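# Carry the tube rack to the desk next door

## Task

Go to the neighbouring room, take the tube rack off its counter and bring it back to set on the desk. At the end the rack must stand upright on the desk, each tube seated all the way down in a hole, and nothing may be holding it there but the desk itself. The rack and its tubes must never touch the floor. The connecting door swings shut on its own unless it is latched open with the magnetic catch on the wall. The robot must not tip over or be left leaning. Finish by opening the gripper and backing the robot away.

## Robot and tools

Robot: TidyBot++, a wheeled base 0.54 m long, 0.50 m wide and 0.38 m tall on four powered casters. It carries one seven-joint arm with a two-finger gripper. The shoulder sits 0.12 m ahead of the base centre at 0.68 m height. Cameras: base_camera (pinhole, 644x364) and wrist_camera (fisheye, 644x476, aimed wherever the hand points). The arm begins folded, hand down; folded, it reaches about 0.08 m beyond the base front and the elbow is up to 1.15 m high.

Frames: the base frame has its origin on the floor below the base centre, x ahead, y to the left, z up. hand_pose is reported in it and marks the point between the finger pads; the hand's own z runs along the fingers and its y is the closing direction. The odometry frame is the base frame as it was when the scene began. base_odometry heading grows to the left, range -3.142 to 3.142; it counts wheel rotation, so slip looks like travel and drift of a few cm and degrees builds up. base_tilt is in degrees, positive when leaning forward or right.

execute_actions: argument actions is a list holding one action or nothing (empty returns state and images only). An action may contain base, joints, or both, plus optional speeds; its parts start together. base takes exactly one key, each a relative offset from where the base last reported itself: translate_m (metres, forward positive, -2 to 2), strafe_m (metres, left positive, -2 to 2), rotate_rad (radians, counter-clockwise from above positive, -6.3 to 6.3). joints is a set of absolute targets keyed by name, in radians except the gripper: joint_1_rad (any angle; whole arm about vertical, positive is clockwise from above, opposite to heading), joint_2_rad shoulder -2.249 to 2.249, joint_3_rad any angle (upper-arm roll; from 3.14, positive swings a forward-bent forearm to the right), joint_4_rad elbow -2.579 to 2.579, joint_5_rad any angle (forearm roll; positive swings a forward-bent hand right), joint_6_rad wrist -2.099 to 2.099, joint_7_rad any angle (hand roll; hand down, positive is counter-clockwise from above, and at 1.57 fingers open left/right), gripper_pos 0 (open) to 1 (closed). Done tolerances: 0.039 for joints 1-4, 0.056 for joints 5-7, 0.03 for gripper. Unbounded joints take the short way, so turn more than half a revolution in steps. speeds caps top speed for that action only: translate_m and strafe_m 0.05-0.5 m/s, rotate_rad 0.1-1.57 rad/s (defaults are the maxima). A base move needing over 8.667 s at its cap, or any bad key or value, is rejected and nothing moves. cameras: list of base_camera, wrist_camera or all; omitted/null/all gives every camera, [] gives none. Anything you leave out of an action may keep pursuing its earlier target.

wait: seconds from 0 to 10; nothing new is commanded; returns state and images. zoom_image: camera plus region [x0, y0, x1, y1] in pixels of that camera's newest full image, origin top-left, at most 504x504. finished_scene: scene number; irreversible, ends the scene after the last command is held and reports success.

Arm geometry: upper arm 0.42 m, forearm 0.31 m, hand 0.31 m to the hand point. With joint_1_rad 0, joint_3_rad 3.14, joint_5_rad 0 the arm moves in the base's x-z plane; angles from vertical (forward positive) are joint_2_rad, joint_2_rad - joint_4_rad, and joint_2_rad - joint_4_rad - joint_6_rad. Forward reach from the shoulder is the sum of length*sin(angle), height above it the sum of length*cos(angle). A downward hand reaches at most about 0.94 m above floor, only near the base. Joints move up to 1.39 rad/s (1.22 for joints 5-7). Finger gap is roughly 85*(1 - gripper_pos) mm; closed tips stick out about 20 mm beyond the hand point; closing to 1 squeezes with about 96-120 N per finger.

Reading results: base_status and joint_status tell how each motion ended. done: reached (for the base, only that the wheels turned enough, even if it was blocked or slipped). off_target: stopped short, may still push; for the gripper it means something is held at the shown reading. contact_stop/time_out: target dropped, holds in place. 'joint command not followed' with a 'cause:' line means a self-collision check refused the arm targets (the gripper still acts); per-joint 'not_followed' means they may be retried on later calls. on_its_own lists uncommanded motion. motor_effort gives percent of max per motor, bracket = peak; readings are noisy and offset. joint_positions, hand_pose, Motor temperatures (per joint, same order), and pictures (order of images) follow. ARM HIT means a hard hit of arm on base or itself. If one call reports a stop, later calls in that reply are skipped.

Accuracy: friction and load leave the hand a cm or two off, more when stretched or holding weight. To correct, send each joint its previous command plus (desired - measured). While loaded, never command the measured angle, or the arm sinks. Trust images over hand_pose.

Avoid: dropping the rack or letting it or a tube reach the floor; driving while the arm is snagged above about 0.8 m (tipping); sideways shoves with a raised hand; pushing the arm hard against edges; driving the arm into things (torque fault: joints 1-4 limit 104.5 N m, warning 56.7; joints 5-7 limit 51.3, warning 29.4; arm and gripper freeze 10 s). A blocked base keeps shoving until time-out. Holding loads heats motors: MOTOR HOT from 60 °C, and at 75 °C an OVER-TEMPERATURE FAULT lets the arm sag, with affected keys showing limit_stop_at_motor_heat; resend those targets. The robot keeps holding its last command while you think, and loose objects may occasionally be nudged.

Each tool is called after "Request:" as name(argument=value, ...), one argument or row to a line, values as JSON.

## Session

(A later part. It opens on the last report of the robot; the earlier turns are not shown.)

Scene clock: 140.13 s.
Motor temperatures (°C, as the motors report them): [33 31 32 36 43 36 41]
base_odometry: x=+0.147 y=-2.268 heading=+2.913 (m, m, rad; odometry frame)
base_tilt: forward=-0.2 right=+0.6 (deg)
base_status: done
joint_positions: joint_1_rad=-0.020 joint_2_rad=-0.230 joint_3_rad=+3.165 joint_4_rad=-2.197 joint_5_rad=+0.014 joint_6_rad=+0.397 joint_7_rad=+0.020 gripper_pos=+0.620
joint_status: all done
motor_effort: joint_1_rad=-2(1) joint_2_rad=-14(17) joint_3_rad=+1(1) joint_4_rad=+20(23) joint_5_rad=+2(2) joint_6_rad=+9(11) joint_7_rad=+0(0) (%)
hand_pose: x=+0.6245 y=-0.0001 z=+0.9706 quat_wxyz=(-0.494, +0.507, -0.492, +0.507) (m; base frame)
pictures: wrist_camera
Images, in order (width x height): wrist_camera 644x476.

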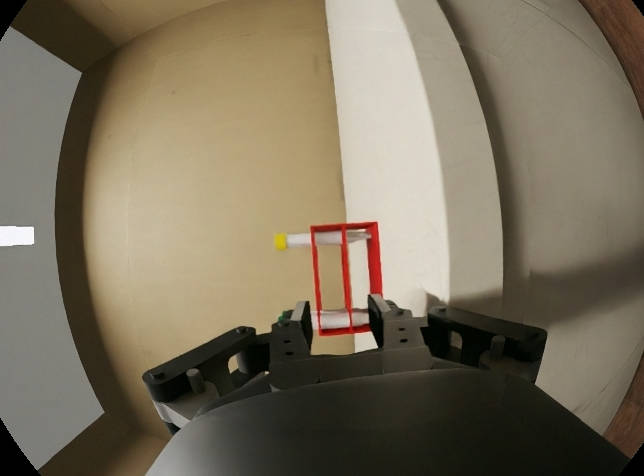

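Request:
execute_actions(
  actions=[
    {"base":{"translate_m":0.09},"joints":{"joint_4_rad":-2.105,"joint_6_rad":0.275}},
  ],
  cameras=["wrist_camera"],
)

Request:
zoom_image(
  camera="wrist_camera",
  region=[230, 180, 480, 400],
)

Scene clock: 156.40 s.
Motor temperatures (°C, as the motors report them): [33 31 32 36 43 36 41]
base_odometry: x=+0.059 y=-2.248 heading=+2.913 (m, m, rad; odometry frame)
base_tilt: forward=-0.2 right=+0.6 (deg)
base_status: done
joint_positions: joint_1_rad=-0.020 joint_2_rad=-0.226 joint_3_rad=+3.165 joint_4_rad=-2.106 joint_5_rad=+0.014 joint_6_rad=+0.316 joint_7_rad=+0.020 gripper_pos=+0.620
joint_status: all done
motor_effort: joint_1_rad=-1(2) joint_2_rad=-14(17) joint_3_rad=+0(0) joint_4_rad=+20(21) joint_5_rad=+1(1) joint_6_rad=+9(10) joint_7_rad=+0(0) (%)
hand_pose: x=+0.6356 y=-0.0006 z=+0.9987 quat_wxyz=(-0.495, +0.506, -0.491, +0.509) (m; base frame)
pictures: wrist_camera
Images, in order (width x height): wrist_camera 644x476.

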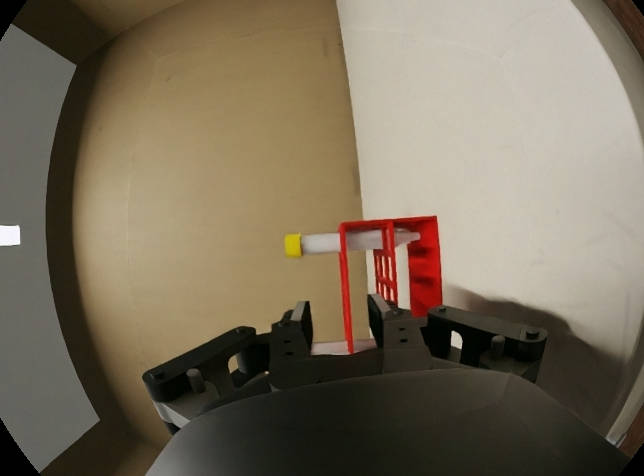

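Region (230, 180, 480, 400) of wrist_camera's 644x476 image, scaled by 2.016; it fills the top 444 rows of this view, and the rest is white.

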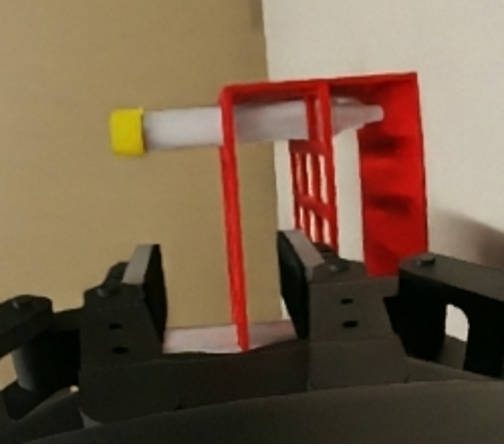

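Request:
execute_actions(
  actions=[
    {"base":{"translate_m":0.06},"speeds":{"translate_m":0.08}},
  ],
)

Request:
zoom_image(
  camera="wrist_camera",
  region=[230, 180, 480, 400],
)

Scene clock: 160.83 s.
Motor temperatures (°C, as the motors report them): [33 31 32 36 43 36 41]
base_odometry: x=+0.001 y=-2.235 heading=+2.913 (m, m, rad; odometry frame)
base_tilt: forward=-0.3 right=+0.6 (deg)
base_status: done
joint_positions: joint_1_rad=-0.020 joint_2_rad=-0.226 joint_3_rad=+3.165 joint_4_rad=-2.106 joint_5_rad=+0.014 joint_6_rad=+0.316 joint_7_rad=+0.020 gripper_pos=+0.620
joint_status: not commanded
motor_effort: joint_1_rad=-1(1) joint_2_rad=-14(17) joint_3_rad=+0(1) joint_4_rad=+20(21) joint_5_rad=+2(2) joint_6_rad=+9(9) joint_7_rad=+0(1) (%)
hand_pose: x=+0.6357 y=-0.0006 z=+0.9984 quat_wxyz=(-0.495, +0.506, -0.491, +0.509) (m; base frame)
pictures: base_camera, wrist_camera
Images, in order (width x height): base_camera 644x364, wrist_camera 644x476.

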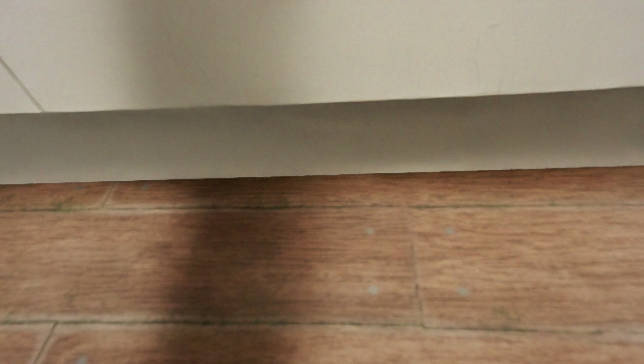

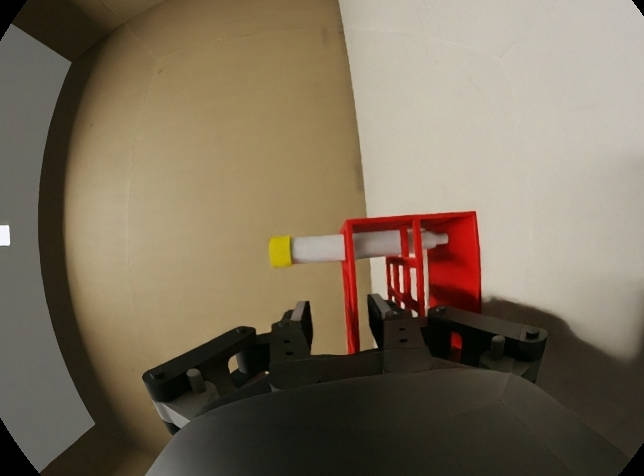

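Region (230, 180, 480, 400) of wrist_camera's 644x476 image, scaled by 2.016; it fills the top 444 rows of this view, and the rest is white.

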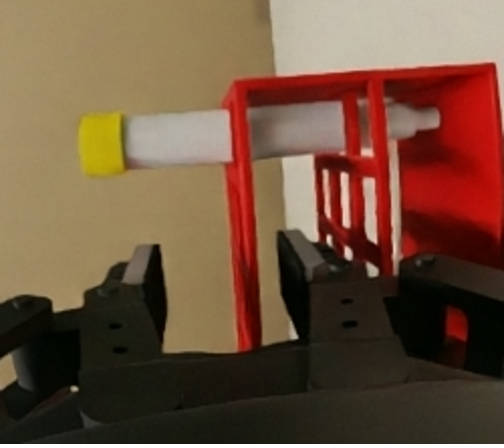

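Request:
execute_actions(
  actions=[
    {"base":{"translate_m":0.035},"speeds":{"translate_m":0.05}},
  ],
  cameras=["wrist_camera"],
)

Request:
zoom_image(
  camera="wrist_camera",
  region=[230, 180, 530, 400],
)

Scene clock: 165.57 s.
Motor temperatures (°C, as the motors report them): [33 31 32 36 43 36 41]
base_odometry: x=-0.033 y=-2.227 heading=+2.913 (m, m, rad; odometry frame)
base_tilt: forward=-0.2 right=+0.6 (deg)
base_status: done
joint_positions: joint_1_rad=-0.020 joint_2_rad=-0.226 joint_3_rad=+3.165 joint_4_rad=-2.106 joint_5_rad=+0.014 joint_6_rad=+0.315 joint_7_rad=+0.020 gripper_pos=+0.620
joint_status: not commanded
motor_effort: joint_1_rad=-1(0) joint_2_rad=-14(16) joint_3_rad=+1(2) joint_4_rad=+20(20) joint_5_rad=+2(2) joint_6_rad=+9(9) joint_7_rad=-1(0) (%)
hand_pose: x=+0.6357 y=-0.0006 z=+0.9983 quat_wxyz=(-0.495, +0.506, -0.491, +0.508) (m; base frame)
pictures: wrist_camera
Images, in order (width x height): wrist_camera 644x476.

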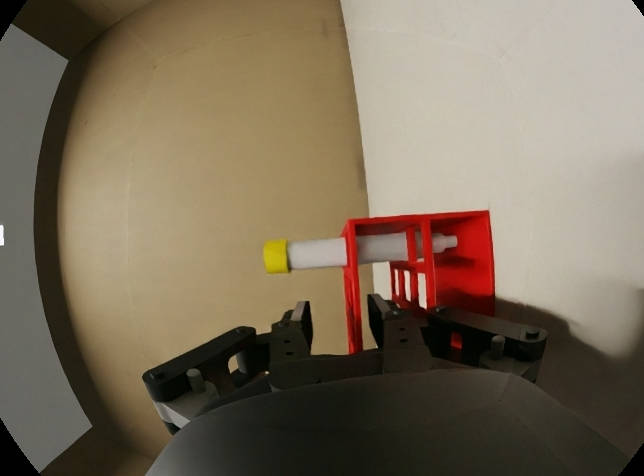

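Region (230, 180, 530, 400) of wrist_camera's 644x476 image, scaled by 1.680; it fills the top 370 rows of this view, and the rest is white.

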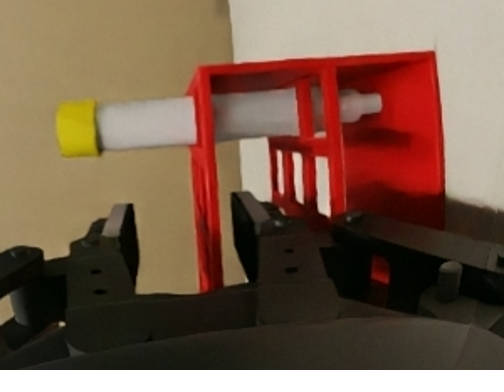

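Request:
execute_actions(
  actions=[
    {"joints":{"gripper_pos":0.74}},
  ],
  cameras=[],
)

Request:
execute_actions(
  actions=[
    {"base":{"translate_m":0.012},"speeds":{"translate_m":0.05}},
  ],
  cameras=["wrist_camera"],
)

Request:
execute_actions(
  actions=[
    {"joints":{"gripper_pos":1}},
  ],
  cameras=["wrist_camera"],
)

Scene clock: 171.27 s.
Motor temperatures (°C, as the motors report them): [33 31 32 36 43 36 41]
base_odometry: x=-0.033 y=-2.227 heading=+2.913 (m, m, rad; odometry frame)
base_tilt: forward=-0.2 right=+0.6 (deg)
base_status: not commanded
joint_positions: joint_1_rad=-0.020 joint_2_rad=-0.226 joint_3_rad=+3.165 joint_4_rad=-2.106 joint_5_rad=+0.014 joint_6_rad=+0.315 joint_7_rad=+0.020 gripper_pos=+0.740
joint_status: all done
motor_effort: joint_1_rad=-1(0) joint_2_rad=-13(14) joint_3_rad=+1(0) joint_4_rad=+20(20) joint_5_rad=+2(1) joint_6_rad=+9(9) joint_7_rad=+0(0) (%)
hand_pose: x=+0.6357 y=-0.0006 z=+0.9983 quat_wxyz=(-0.495, +0.506, -0.491, +0.508) (m; base frame)
pictures: none
No camera images: the call's "cameras" was empty. Leave "cameras" out to get every camera's image.

Scene clock: 172.00 s.
Motor temperatures (°C, as the motors report them): [33 31 32 36 43 36 41]
base_odometry: x=-0.045 y=-2.224 heading=+2.914 (m, m, rad; odometry frame)
base_tilt: forward=-0.2 right=+0.6 (deg)
base_status: done
joint_positions: joint_1_rad=-0.020 joint_2_rad=-0.225 joint_3_rad=+3.165 joint_4_rad=-2.106 joint_5_rad=+0.014 joint_6_rad=+0.315 joint_7_rad=+0.020 gripper_pos=+0.740
joint_status: not commanded
motor_effort: joint_1_rad=-1(0) joint_2_rad=-15(15) joint_3_rad=+1(2) joint_4_rad=+20(20) joint_5_rad=+2(2) joint_6_rad=+9(9) joint_7_rad=+1(0) (%)
hand_pose: x=+0.6361 y=-0.0006 z=+0.9977 quat_wxyz=(-0.494, +0.506, -0.491, +0.508) (m; base frame)
pictures: wrist_camera
Images, in order (width x height): wrist_camera 644x476.

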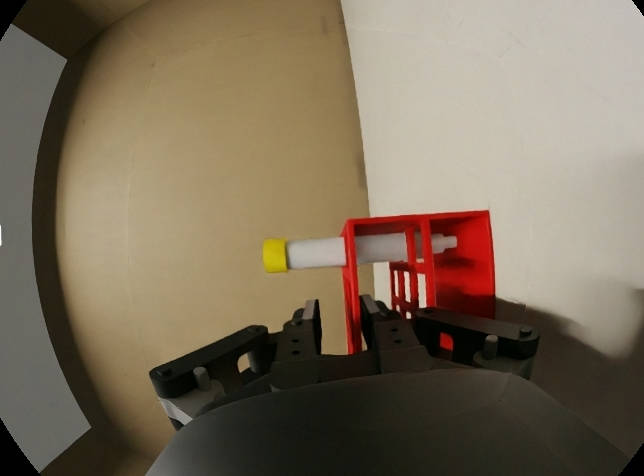

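Scene clock: 172.67 s.
Motor temperatures (°C, as the motors report them): [33 31 32 36 43 36 41]
base_odometry: x=-0.045 y=-2.224 heading=+2.914 (m, m, rad; odometry frame)
base_tilt: forward=-0.3 right=+0.6 (deg)
base_status: not commanded
joint_positions: joint_1_rad=-0.020 joint_2_rad=-0.225 joint_3_rad=+3.165 joint_4_rad=-2.106 joint_5_rad=+0.014 joint_6_rad=+0.311 joint_7_rad=+0.020 gripper_pos=+0.983
joint_status: all done
motor_effort: joint_1_rad=-1(1) joint_2_rad=-15(15) joint_3_rad=+1(1) joint_4_rad=+21(21) joint_5_rad=+1(2) joint_6_rad=+10(10) joint_7_rad=+0(0) (%)
hand_pose: x=+0.6361 y=-0.0007 z=+0.9964 quat_wxyz=(-0.493, +0.507, -0.492, +0.507) (m; base frame)
pictures: wrist_camera
Images, in order (width x height): wrist_camera 644x476.

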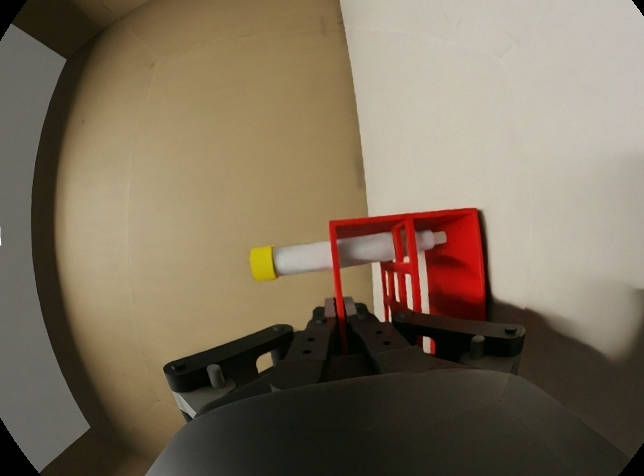

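Request:
execute_actions(
  actions=[
    {"joints":{"joint_4_rad":-2.03,"joint_6_rad":0.2}},
  ],
  cameras=["wrist_camera"],
)

Request:
execute_actions(
  actions=[
    {"base":{"translate_m":-1.97},"speeds":{"translate_m":0.4}},
  ],
  cameras=["wrist_camera"],
)

Request:
execute_actions(
  actions=[
    {"base":{"rotate_rad":-1.574},"speeds":{"rotate_rad":0.6}},
  ],
)

Scene clock: 180.33 s.
Motor temperatures (°C, as the motors report them): [33 31 32 36 43 36 41]
base_odometry: x=-0.045 y=-2.224 heading=+2.914 (m, m, rad; odometry frame)
base_tilt: forward=-0.2 right=+0.6 (deg)
base_status: not commanded
joint_positions: joint_1_rad=-0.020 joint_2_rad=-0.225 joint_3_rad=+3.165 joint_4_rad=-2.039 joint_5_rad=+0.014 joint_6_rad=+0.236 joint_7_rad=+0.020 gripper_pos=+0.983
joint_status: all done
motor_effort: joint_1_rad=-1(1) joint_2_rad=-15(15) joint_3_rad=+1(1) joint_4_rad=+21(22) joint_5_rad=+2(2) joint_6_rad=+10(10) joint_7_rad=+0(0) (%)
hand_pose: x=+0.6418 y=-0.0011 z=+1.0138 quat_wxyz=(-0.491, +0.509, -0.495, +0.505) (m; base frame)
pictures: wrist_camera
Images, in order (width x height): wrist_camera 644x476.

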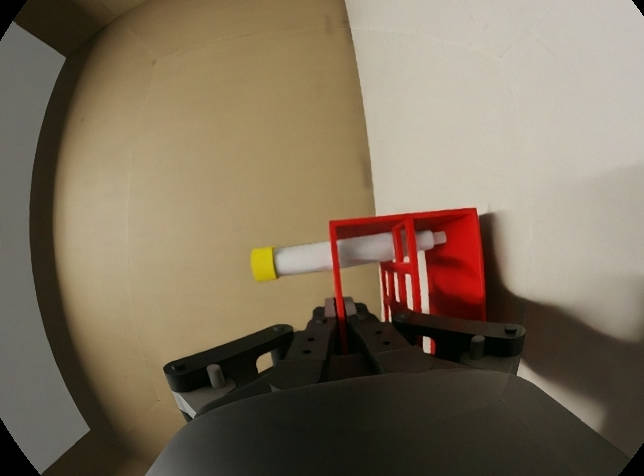

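Scene clock: 186.50 s.
Motor temperatures (°C, as the motors report them): [33 31 32 36 43 36 41]
base_odometry: x=+1.874 y=-2.670 heading=+2.913 (m, m, rad; odometry frame)
base_tilt: forward=-0.3 right=+0.6 (deg)
base_status: done
joint_positions: joint_1_rad=-0.018 joint_2_rad=-0.219 joint_3_rad=+3.165 joint_4_rad=-2.039 joint_5_rad=+0.014 joint_6_rad=+0.233 joint_7_rad=+0.020 gripper_pos=+0.983
joint_status: not commanded
motor_effort: joint_1_rad=-1(3) joint_2_rad=-16(18) joint_3_rad=+1(3) joint_4_rad=+21(22) joint_5_rad=+1(2) joint_6_rad=+10(11) joint_7_rad=+0(0) (%)
hand_pose: x=+0.6436 y=-0.0021 z=+1.0098 quat_wxyz=(-0.488, +0.511, -0.497, +0.504) (m; base frame)
pictures: wrist_camera
Images, in order (width x height): wrist_camera 644x476.

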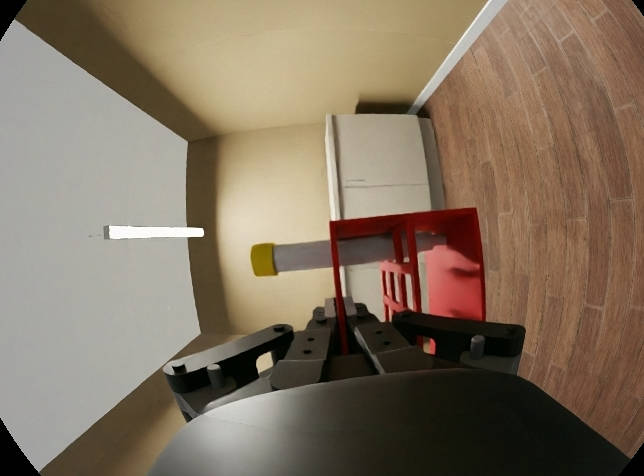

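Scene clock: 189.87 s.
Motor temperatures (°C, as the motors report them): [33 31 32 36 43 36 41]
base_odometry: x=+1.874 y=-2.670 heading=+1.340 (m, m, rad; odometry frame)
base_tilt: forward=-0.2 right=+0.6 (deg)
base_status: done
joint_positions: joint_1_rad=-0.012 joint_2_rad=-0.219 joint_3_rad=+3.165 joint_4_rad=-2.039 joint_5_rad=+0.014 joint_6_rad=+0.233 joint_7_rad=+0.020 gripper_pos=+0.983
joint_status: not commanded
motor_effort: joint_1_rad=-2(2) joint_2_rad=-16(16) joint_3_rad=+1(4) joint_4_rad=+21(22) joint_5_rad=+2(2) joint_6_rad=+10(10) joint_7_rad=-1(0) (%)
hand_pose: x=+0.6436 y=-0.0048 z=+1.0098 quat_wxyz=(-0.487, +0.510, -0.498, +0.505) (m; base frame)
pictures: base_camera, wrist_camera
Images, in order (width x height): base_camera 644x364, wrist_camera 644x476.

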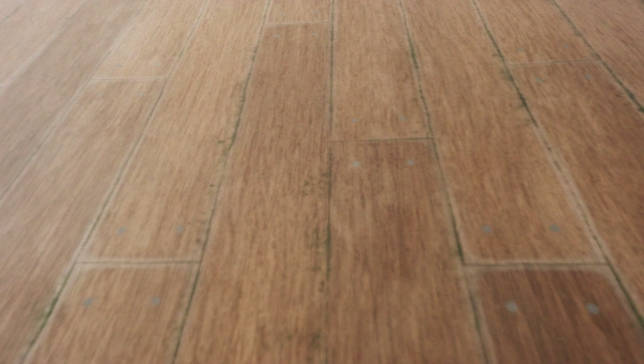

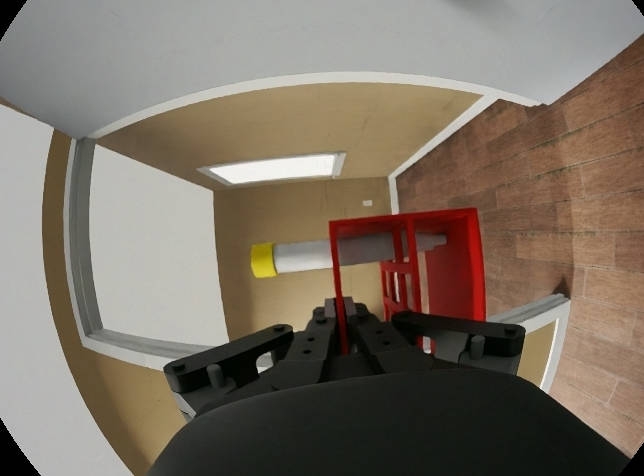

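Request:
execute_actions(
  actions=[
    {"base":{"strafe_m":-0.12},"speeds":{"strafe_m":0.2}},
  ],
  cameras=[],
)

Request:
execute_actions(
  actions=[
    {"base":{"translate_m":0.45},"speeds":{"translate_m":0.4}},
  ],
)

Scene clock: 194.53 s.
Motor temperatures (°C, as the motors report them): [33 31 32 36 43 36 41]
base_odometry: x=+1.991 y=-2.698 heading=+1.339 (m, m, rad; odometry frame)
base_tilt: forward=-0.2 right=+0.6 (deg)
base_status: done
joint_positions: joint_1_rad=-0.012 joint_2_rad=-0.219 joint_3_rad=+3.165 joint_4_rad=-2.039 joint_5_rad=+0.014 joint_6_rad=+0.233 joint_7_rad=+0.020 gripper_pos=+0.983
joint_status: not commanded
motor_effort: joint_1_rad=-1(2) joint_2_rad=-15(16) joint_3_rad=+1(4) joint_4_rad=+21(21) joint_5_rad=+1(2) joint_6_rad=+10(10) joint_7_rad=+0(0) (%)
hand_pose: x=+0.6436 y=-0.0048 z=+1.0098 quat_wxyz=(-0.487, +0.510, -0.498, +0.505) (m; base frame)
pictures: none
No camera images: the call's "cameras" was empty. Leave "cameras" out to get every camera's image.

Scene clock: 196.83 s.
Motor temperatures (°C, as the motors report them): [33 31 32 36 43 36 41]
base_odometry: x=+2.095 y=-2.260 heading=+1.339 (m, m, rad; odometry frame)
base_tilt: forward=-0.2 right=+0.6 (deg)
base_status: done
joint_positions: joint_1_rad=-0.012 joint_2_rad=-0.219 joint_3_rad=+3.165 joint_4_rad=-2.039 joint_5_rad=+0.014 joint_6_rad=+0.232 joint_7_rad=+0.020 gripper_pos=+0.983
joint_status: not commanded
motor_effort: joint_1_rad=-1(2) joint_2_rad=-15(19) joint_3_rad=+1(0) joint_4_rad=+21(22) joint_5_rad=+2(2) joint_6_rad=+10(10) joint_7_rad=+0(0) (%)
hand_pose: x=+0.6438 y=-0.0048 z=+1.0094 quat_wxyz=(-0.486, +0.510, -0.499, +0.504) (m; base frame)
pictures: base_camera, wrist_camera
Images, in order (width x height): base_camera 644x364, wrist_camera 644x476.

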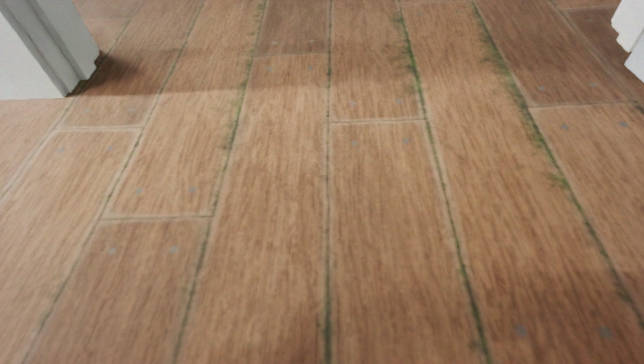

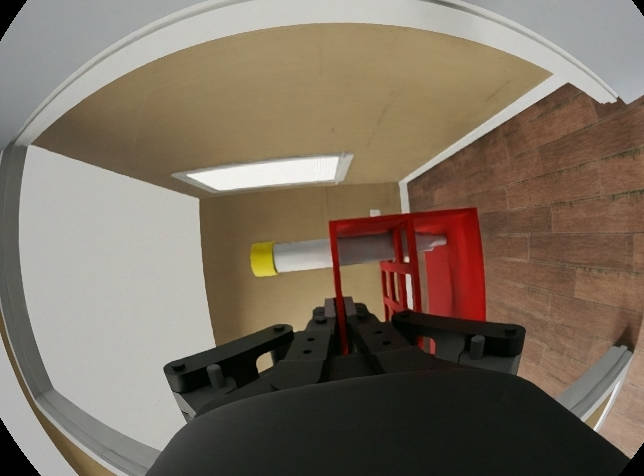

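Request:
execute_actions(
  actions=[
    {"base":{"translate_m":1.6},"speeds":{"translate_m":0.4}},
  ],
  cameras=[],
)

Request:
execute_actions(
  actions=[
    {"base":{"strafe_m":1.8},"speeds":{"strafe_m":0.4}},
  ],
)

Scene clock: 206.67 s.
Motor temperatures (°C, as the motors report them): [33 31 32 36 43 36 41]
base_odometry: x=+2.463 y=-0.703 heading=+1.339 (m, m, rad; odometry frame)
base_tilt: forward=-0.2 right=+0.6 (deg)
base_status: done
joint_positions: joint_1_rad=-0.012 joint_2_rad=-0.219 joint_3_rad=+3.165 joint_4_rad=-2.039 joint_5_rad=+0.014 joint_6_rad=+0.232 joint_7_rad=+0.020 gripper_pos=+0.983
joint_status: not commanded
motor_effort: joint_1_rad=+0(2) joint_2_rad=-16(19) joint_3_rad=+1(0) joint_4_rad=+21(22) joint_5_rad=+2(2) joint_6_rad=+10(10) joint_7_rad=+0(0) (%)
hand_pose: x=+0.6439 y=-0.0048 z=+1.0091 quat_wxyz=(-0.486, +0.510, -0.499, +0.504) (m; base frame)
pictures: none
No camera images: the call's "cameras" was empty. Leave "cameras" out to get every camera's image.

Scene clock: 212.33 s.
Motor temperatures (°C, as the motors report them): [33 31 32 36 43 36 41]
base_odometry: x=+0.711 y=-0.288 heading=+1.339 (m, m, rad; odometry frame)
base_tilt: forward=-0.3 right=+0.6 (deg)
base_status: done
joint_positions: joint_1_rad=-0.012 joint_2_rad=-0.219 joint_3_rad=+3.165 joint_4_rad=-2.039 joint_5_rad=+0.014 joint_6_rad=+0.231 joint_7_rad=+0.020 gripper_pos=+0.983
joint_status: not commanded
motor_effort: joint_1_rad=-1(0) joint_2_rad=-16(17) joint_3_rad=+1(2) joint_4_rad=+21(21) joint_5_rad=+2(2) joint_6_rad=+10(11) joint_7_rad=+0(0) (%)
hand_pose: x=+0.6439 y=-0.0048 z=+1.0091 quat_wxyz=(-0.486, +0.510, -0.499, +0.504) (m; base frame)
pictures: base_camera, wrist_camera
Images, in order (width x height): base_camera 644x364, wrist_camera 644x476.

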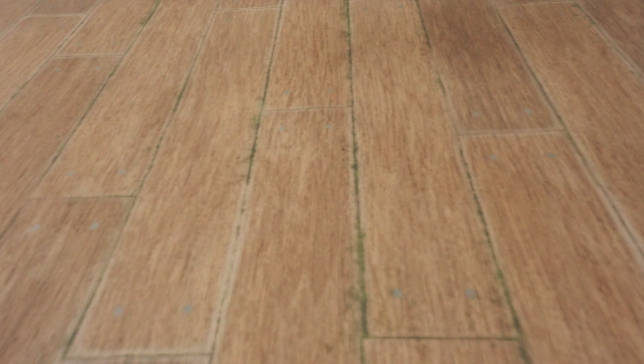

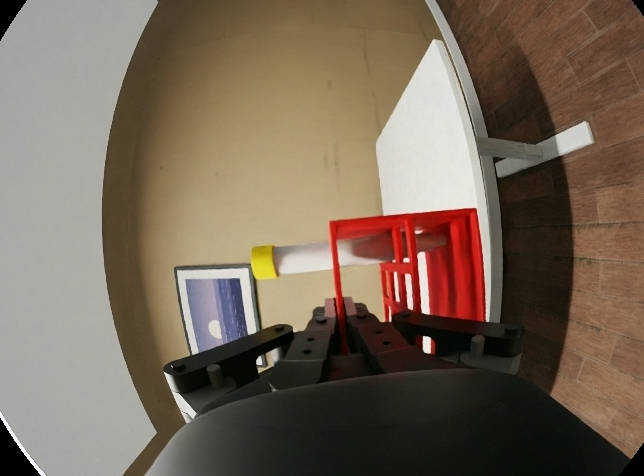

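Request:
execute_actions(
  actions=[
    {"base":{"translate_m":0.3},"speeds":{"translate_m":0.3},"joints":{"joint_2_rad":0.03,"joint_6_rad":0.53}},
  ],
  cameras=[],
)

Request:
execute_actions(
  actions=[
    {"joints":{"joint_2_rad":0.26,"joint_6_rad":0.77}},
  ],
  cameras=["wrist_camera"],
)

Scene clock: 219.37 s.
Motor temperatures (°C, as the motors report them): [33 31 32 36 43 36 41]
base_odometry: x=+0.780 y=+0.004 heading=+1.339 (m, m, rad; odometry frame)
base_tilt: forward=-0.2 right=+0.6 (deg)
base_status: done
joint_positions: joint_1_rad=-0.012 joint_2_rad=+0.029 joint_3_rad=+3.165 joint_4_rad=-2.038 joint_5_rad=+0.014 joint_6_rad=+0.482 joint_7_rad=+0.020 gripper_pos=+0.983
joint_status: all done
motor_effort: joint_1_rad=+0(2) joint_2_rad=-24(26) joint_3_rad=+0(1) joint_4_rad=+20(23) joint_5_rad=+1(2) joint_6_rad=+10(11) joint_7_rad=+0(0) (%)
hand_pose: x=+0.7192 y=-0.0031 z=+0.9482 quat_wxyz=(-0.487, +0.511, -0.496, +0.506) (m; base frame)
pictures: none
No camera images: the call's "cameras" was empty. Leave "cameras" out to get every camera's image.

Scene clock: 220.60 s.
Motor temperatures (°C, as the motors report them): [33 31 32 36 43 36 41]
base_odometry: x=+0.780 y=+0.004 heading=+1.339 (m, m, rad; odometry frame)
base_tilt: forward=-0.2 right=+0.6 (deg)
base_status: not commanded
joint_positions: joint_1_rad=-0.012 joint_2_rad=+0.258 joint_3_rad=+3.165 joint_4_rad=-2.038 joint_5_rad=+0.014 joint_6_rad=+0.720 joint_7_rad=+0.020 gripper_pos=+0.983
joint_status: all done
motor_effort: joint_1_rad=-1(1) joint_2_rad=-30(32) joint_3_rad=+0(0) joint_4_rad=+18(20) joint_5_rad=+1(2) joint_6_rad=+10(10) joint_7_rad=+0(0) (%)
hand_pose: x=+0.7732 y=-0.0013 z=+0.8785 quat_wxyz=(-0.489, +0.510, -0.492, +0.508) (m; base frame)
pictures: wrist_camera
Images, in order (width x height): wrist_camera 644x476.

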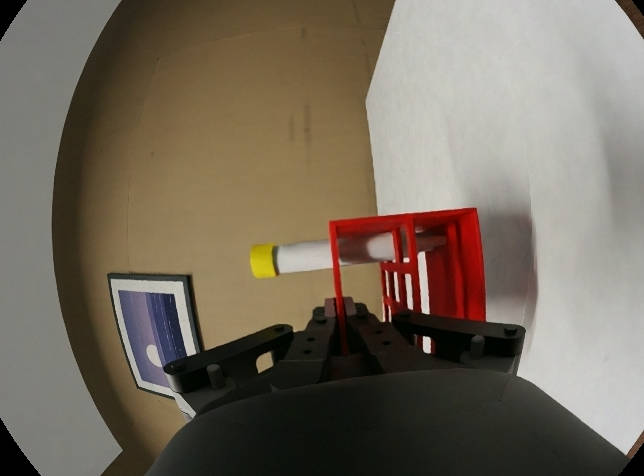

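Request:
execute_actions(
  actions=[
    {"joints":{"joint_2_rad":0.345,"joint_6_rad":0.86}},
  ],
  cameras=["wrist_camera"],
)

Scene clock: 225.00 s.
Motor temperatures (°C, as the motors report them): [33 31 32 36 43 37 41]
base_odometry: x=+0.780 y=+0.004 heading=+1.339 (m, m, rad; odometry frame)
base_tilt: forward=-0.2 right=+0.6 (deg)
base_status: not commanded
joint_positions: joint_1_rad=-0.012 joint_2_rad=+0.336 joint_3_rad=+3.165 joint_4_rad=-2.038 joint_5_rad=+0.014 joint_6_rad=+0.812 joint_7_rad=+0.020 gripper_pos=+0.983
joint_status: all done
motor_effort: joint_1_rad=-2(1) joint_2_rad=-32(34) joint_3_rad=+1(0) joint_4_rad=+17(18) joint_5_rad=+2(1) joint_6_rad=+10(10) joint_7_rad=-1(1) (%)
hand_pose: x=+0.7876 y=-0.0006 z=+0.8552 quat_wxyz=(-0.493, +0.508, -0.488, +0.511) (m; base frame)
pictures: wrist_camera
Images, in order (width x height): wrist_camera 644x476.

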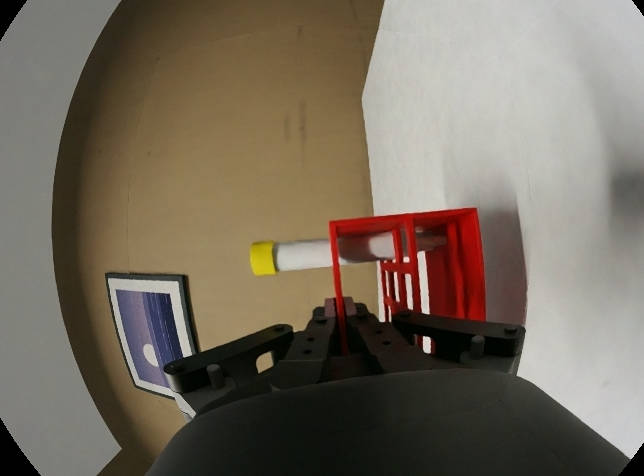

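Request:
execute_actions(
  actions=[
    {"joints":{"joint_2_rad":0.41,"joint_6_rad":0.915}},
  ],
  cameras=["wrist_camera"],
)

Scene clock: 227.60 s.
Motor temperatures (°C, as the motors report them): [33 31 32 36 43 37 41]
base_odometry: x=+0.780 y=+0.004 heading=+1.339 (m, m, rad; odometry frame)
base_tilt: forward=-0.2 right=+0.6 (deg)
base_status: not commanded
joint_positions: joint_1_rad=-0.012 joint_2_rad=+0.400 joint_3_rad=+3.165 joint_4_rad=-2.038 joint_5_rad=+0.014 joint_6_rad=+0.866 joint_7_rad=+0.020 gripper_pos=+0.983
joint_status: all done
motor_effort: joint_1_rad=-1(1) joint_2_rad=-33(35) joint_3_rad=+0(0) joint_4_rad=+16(17) joint_5_rad=+2(1) joint_6_rad=+10(11) joint_7_rad=+0(0) (%)
hand_pose: x=+0.7978 y=-0.0002 z=+0.8293 quat_wxyz=(-0.490, +0.510, -0.490, +0.509) (m; base frame)
pictures: wrist_camera
Images, in order (width x height): wrist_camera 644x476.

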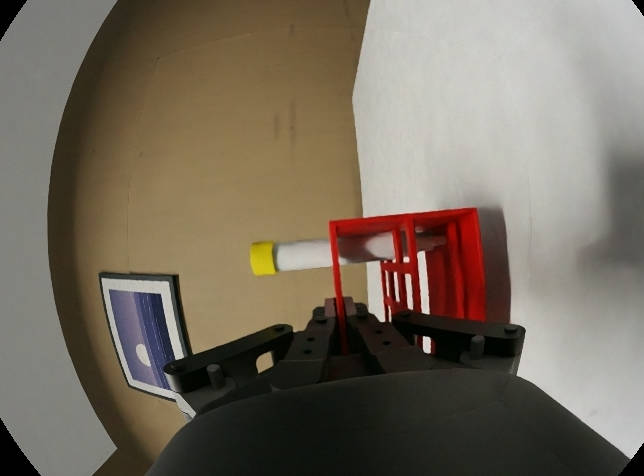

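Request:
execute_actions(
  actions=[
    {"joints":{"joint_2_rad":0.45,"joint_6_rad":0.955}},
  ],
  cameras=["wrist_camera"],
)

Scene clock: 231.00 s.
Motor temperatures (°C, as the motors report them): [33 31 32 36 43 37 41]
base_odometry: x=+0.780 y=+0.004 heading=+1.339 (m, m, rad; odometry frame)
base_tilt: forward=-0.2 right=+0.6 (deg)
base_status: not commanded
joint_positions: joint_1_rad=-0.012 joint_2_rad=+0.437 joint_3_rad=+3.165 joint_4_rad=-2.038 joint_5_rad=+0.014 joint_6_rad=+0.908 joint_7_rad=+0.020 gripper_pos=+0.983
joint_status: all done
motor_effort: joint_1_rad=-1(1) joint_2_rad=-36(36) joint_3_rad=+0(0) joint_4_rad=+16(16) joint_5_rad=+1(1) joint_6_rad=+10(10) joint_7_rad=+0(0) (%)
hand_pose: x=+0.8029 y=+0.0001 z=+0.8172 quat_wxyz=(-0.492, +0.509, -0.489, +0.510) (m; base frame)
pictures: wrist_camera
Images, in order (width x height): wrist_camera 644x476.

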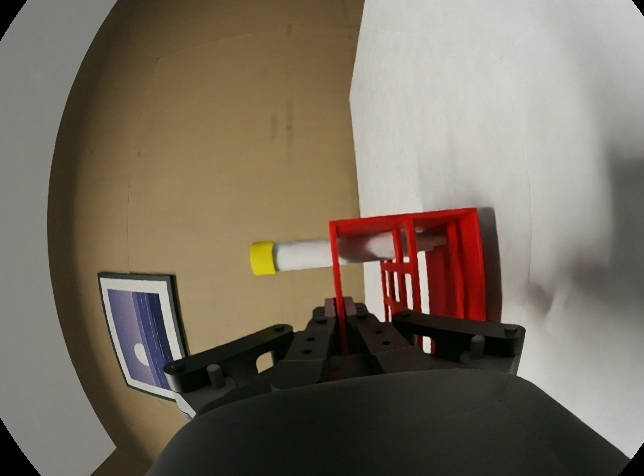

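Request:
execute_actions(
  actions=[
    {"joints":{"joint_2_rad":0.475,"joint_6_rad":0.975}},
  ],
  cameras=["wrist_camera"],
)

Request:
execute_actions(
  actions=[
    {"joints":{"gripper_pos":0.7}},
  ],
  cameras=["wrist_camera"],
)

Scene clock: 234.63 s.
Motor temperatures (°C, as the motors report them): [33 31 32 36 43 37 41]
base_odometry: x=+0.780 y=+0.004 heading=+1.339 (m, m, rad; odometry frame)
base_tilt: forward=-0.2 right=+0.6 (deg)
base_status: not commanded
joint_positions: joint_1_rad=-0.012 joint_2_rad=+0.460 joint_3_rad=+3.165 joint_4_rad=-2.038 joint_5_rad=+0.014 joint_6_rad=+0.927 joint_7_rad=+0.020 gripper_pos=+0.983
joint_status: all done
motor_effort: joint_1_rad=-1(1) joint_2_rad=-36(35) joint_3_rad=+0(0) joint_4_rad=+15(16) joint_5_rad=+2(1) joint_6_rad=+10(10) joint_7_rad=+0(0) (%)
hand_pose: x=+0.8059 y=+0.0002 z=+0.8073 quat_wxyz=(-0.491, +0.510, -0.489, +0.509) (m; base frame)
pictures: wrist_camera
Images, in order (width x height): wrist_camera 644x476.

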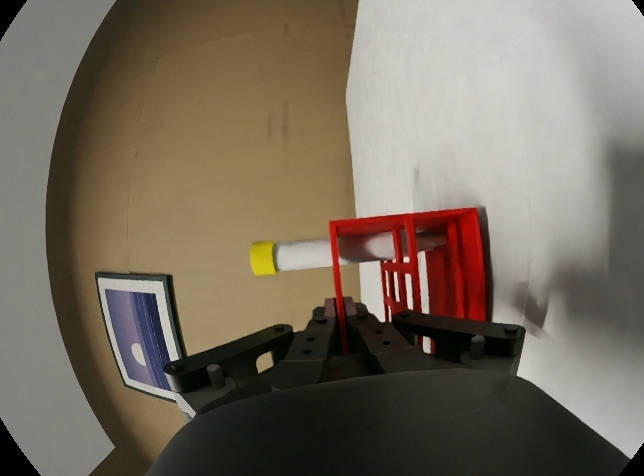

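Scene clock: 235.33 s.
Motor temperatures (°C, as the motors report them): [33 31 32 36 43 37 41]
base_odometry: x=+0.780 y=+0.004 heading=+1.339 (m, m, rad; odometry frame)
base_tilt: forward=-0.2 right=+0.6 (deg)
base_status: not commanded
joint_positions: joint_1_rad=-0.012 joint_2_rad=+0.460 joint_3_rad=+3.165 joint_4_rad=-2.038 joint_5_rad=+0.014 joint_6_rad=+0.932 joint_7_rad=+0.020 gripper_pos=+0.700
joint_status: all done
motor_effort: joint_1_rad=-1(2) joint_2_rad=-34(35) joint_3_rad=+0(0) joint_4_rad=+14(15) joint_5_rad=+1(1) joint_6_rad=+9(10) joint_7_rad=+0(1) (%)
hand_pose: x=+0.8059 y=+0.0003 z=+0.8092 quat_wxyz=(-0.492, +0.509, -0.488, +0.511) (m; base frame)
pictures: wrist_camera
Images, in order (width x height): wrist_camera 644x476.

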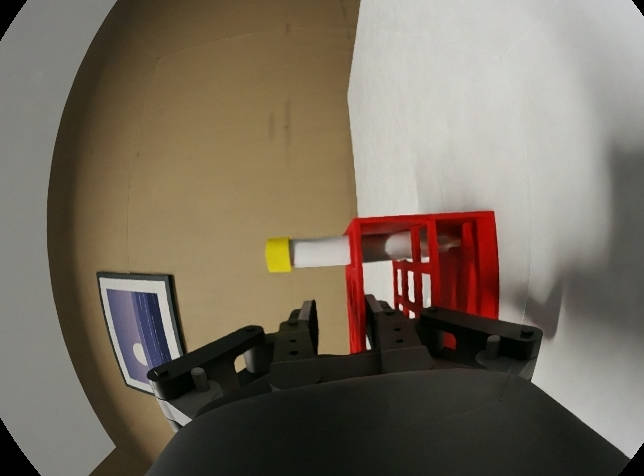

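Request:
execute_actions(
  actions=[
    {"joints":{"gripper_pos":0.6}},
  ],
  cameras=[],
)

Request:
execute_actions(
  actions=[
    {"base":{"translate_m":-0.3}},
  ],
  cameras=[],
)

Request:
execute_actions(
  actions=[
    {"joints":{"joint_1_rad":-0.3}},
  ],
  cameras=["wrist_camera"],
)

Request:
zoom_image(
  camera="wrist_camera",
  region=[230, 20, 480, 250],
)

Scene clock: 240.87 s.
Motor temperatures (°C, as the motors report them): [33 31 32 36 43 37 41]
base_odometry: x=+0.780 y=+0.004 heading=+1.339 (m, m, rad; odometry frame)
base_tilt: forward=-0.2 right=+0.6 (deg)
base_status: not commanded
joint_positions: joint_1_rad=-0.012 joint_2_rad=+0.460 joint_3_rad=+3.165 joint_4_rad=-2.038 joint_5_rad=+0.014 joint_6_rad=+0.933 joint_7_rad=+0.020 gripper_pos=+0.600
joint_status: all done
motor_effort: joint_1_rad=-1(1) joint_2_rad=-33(34) joint_3_rad=+0(1) joint_4_rad=+14(14) joint_5_rad=+2(1) joint_6_rad=+9(9) joint_7_rad=+0(0) (%)
hand_pose: x=+0.8059 y=+0.0003 z=+0.8093 quat_wxyz=(-0.492, +0.509, -0.488, +0.511) (m; base frame)
pictures: none
No camera images: the call's "cameras" was empty. Leave "cameras" out to get every camera's image.

Scene clock: 242.87 s.
Motor temperatures (°C, as the motors report them): [33 31 32 36 43 37 41]
base_odometry: x=+0.711 y=-0.288 heading=+1.339 (m, m, rad; odometry frame)
base_tilt: forward=-0.2 right=+0.6 (deg)
base_status: done
joint_positions: joint_1_rad=-0.011 joint_2_rad=+0.464 joint_3_rad=+3.165 joint_4_rad=-2.033 joint_5_rad=+0.014 joint_6_rad=+0.935 joint_7_rad=+0.020 gripper_pos=+0.600
joint_status: not commanded
motor_effort: joint_1_rad=-1(6) joint_2_rad=-34(37) joint_3_rad=+0(2) joint_4_rad=+15(16) joint_5_rad=+1(3) joint_6_rad=+9(10) joint_7_rad=+0(0) (%)
hand_pose: x=+0.8076 y=-0.0006 z=+0.8093 quat_wxyz=(-0.492, +0.508, -0.488, +0.511) (m; base frame)
pictures: none
No camera images: the call's "cameras" was empty. Leave "cameras" out to get every camera's image.

Scene clock: 244.23 s.
Motor temperatures (°C, as the motors report them): [33 31 32 36 43 37 41]
base_odometry: x=+0.711 y=-0.288 heading=+1.339 (m, m, rad; odometry frame)
base_tilt: forward=-0.3 right=+0.6 (deg)
base_status: not commanded
joint_positions: joint_1_rad=-0.291 joint_2_rad=+0.464 joint_3_rad=+3.165 joint_4_rad=-2.033 joint_5_rad=+0.014 joint_6_rad=+0.935 joint_7_rad=+0.020 gripper_pos=+0.600
joint_status: all done
motor_effort: joint_1_rad=-1(2) joint_2_rad=-34(34) joint_3_rad=+0(1) joint_4_rad=+14(14) joint_5_rad=+2(1) joint_6_rad=+9(9) joint_7_rad=+0(0) (%)
hand_pose: x=+0.7809 y=+0.1898 z=+0.8093 quat_wxyz=(-0.559, +0.571, -0.412, +0.438) (m; base frame)
pictures: wrist_camera
Images, in order (width x height): wrist_camera 644x476.

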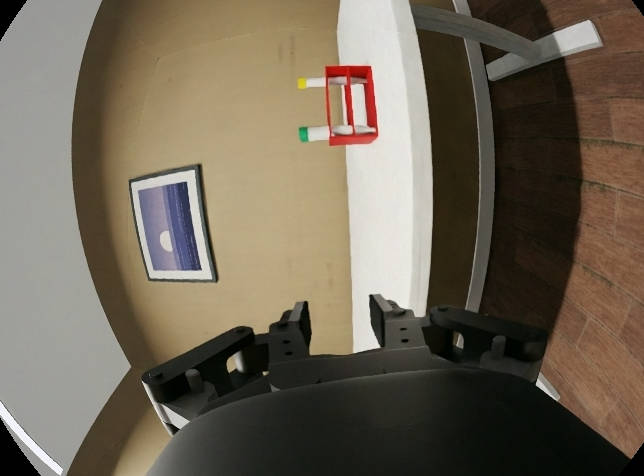

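Region (230, 20, 480, 250) of wrist_camera's 644x476 image, scaled by 2.016; it fills the top 464 rows of this view, and the rest is white.

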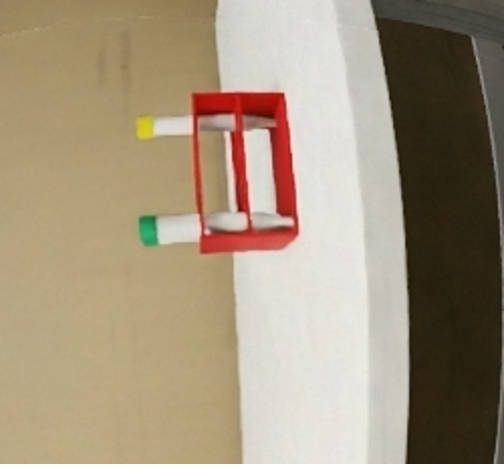

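Request:
finished_scene(
  scene=1,
)

The scene is finished: the task was done.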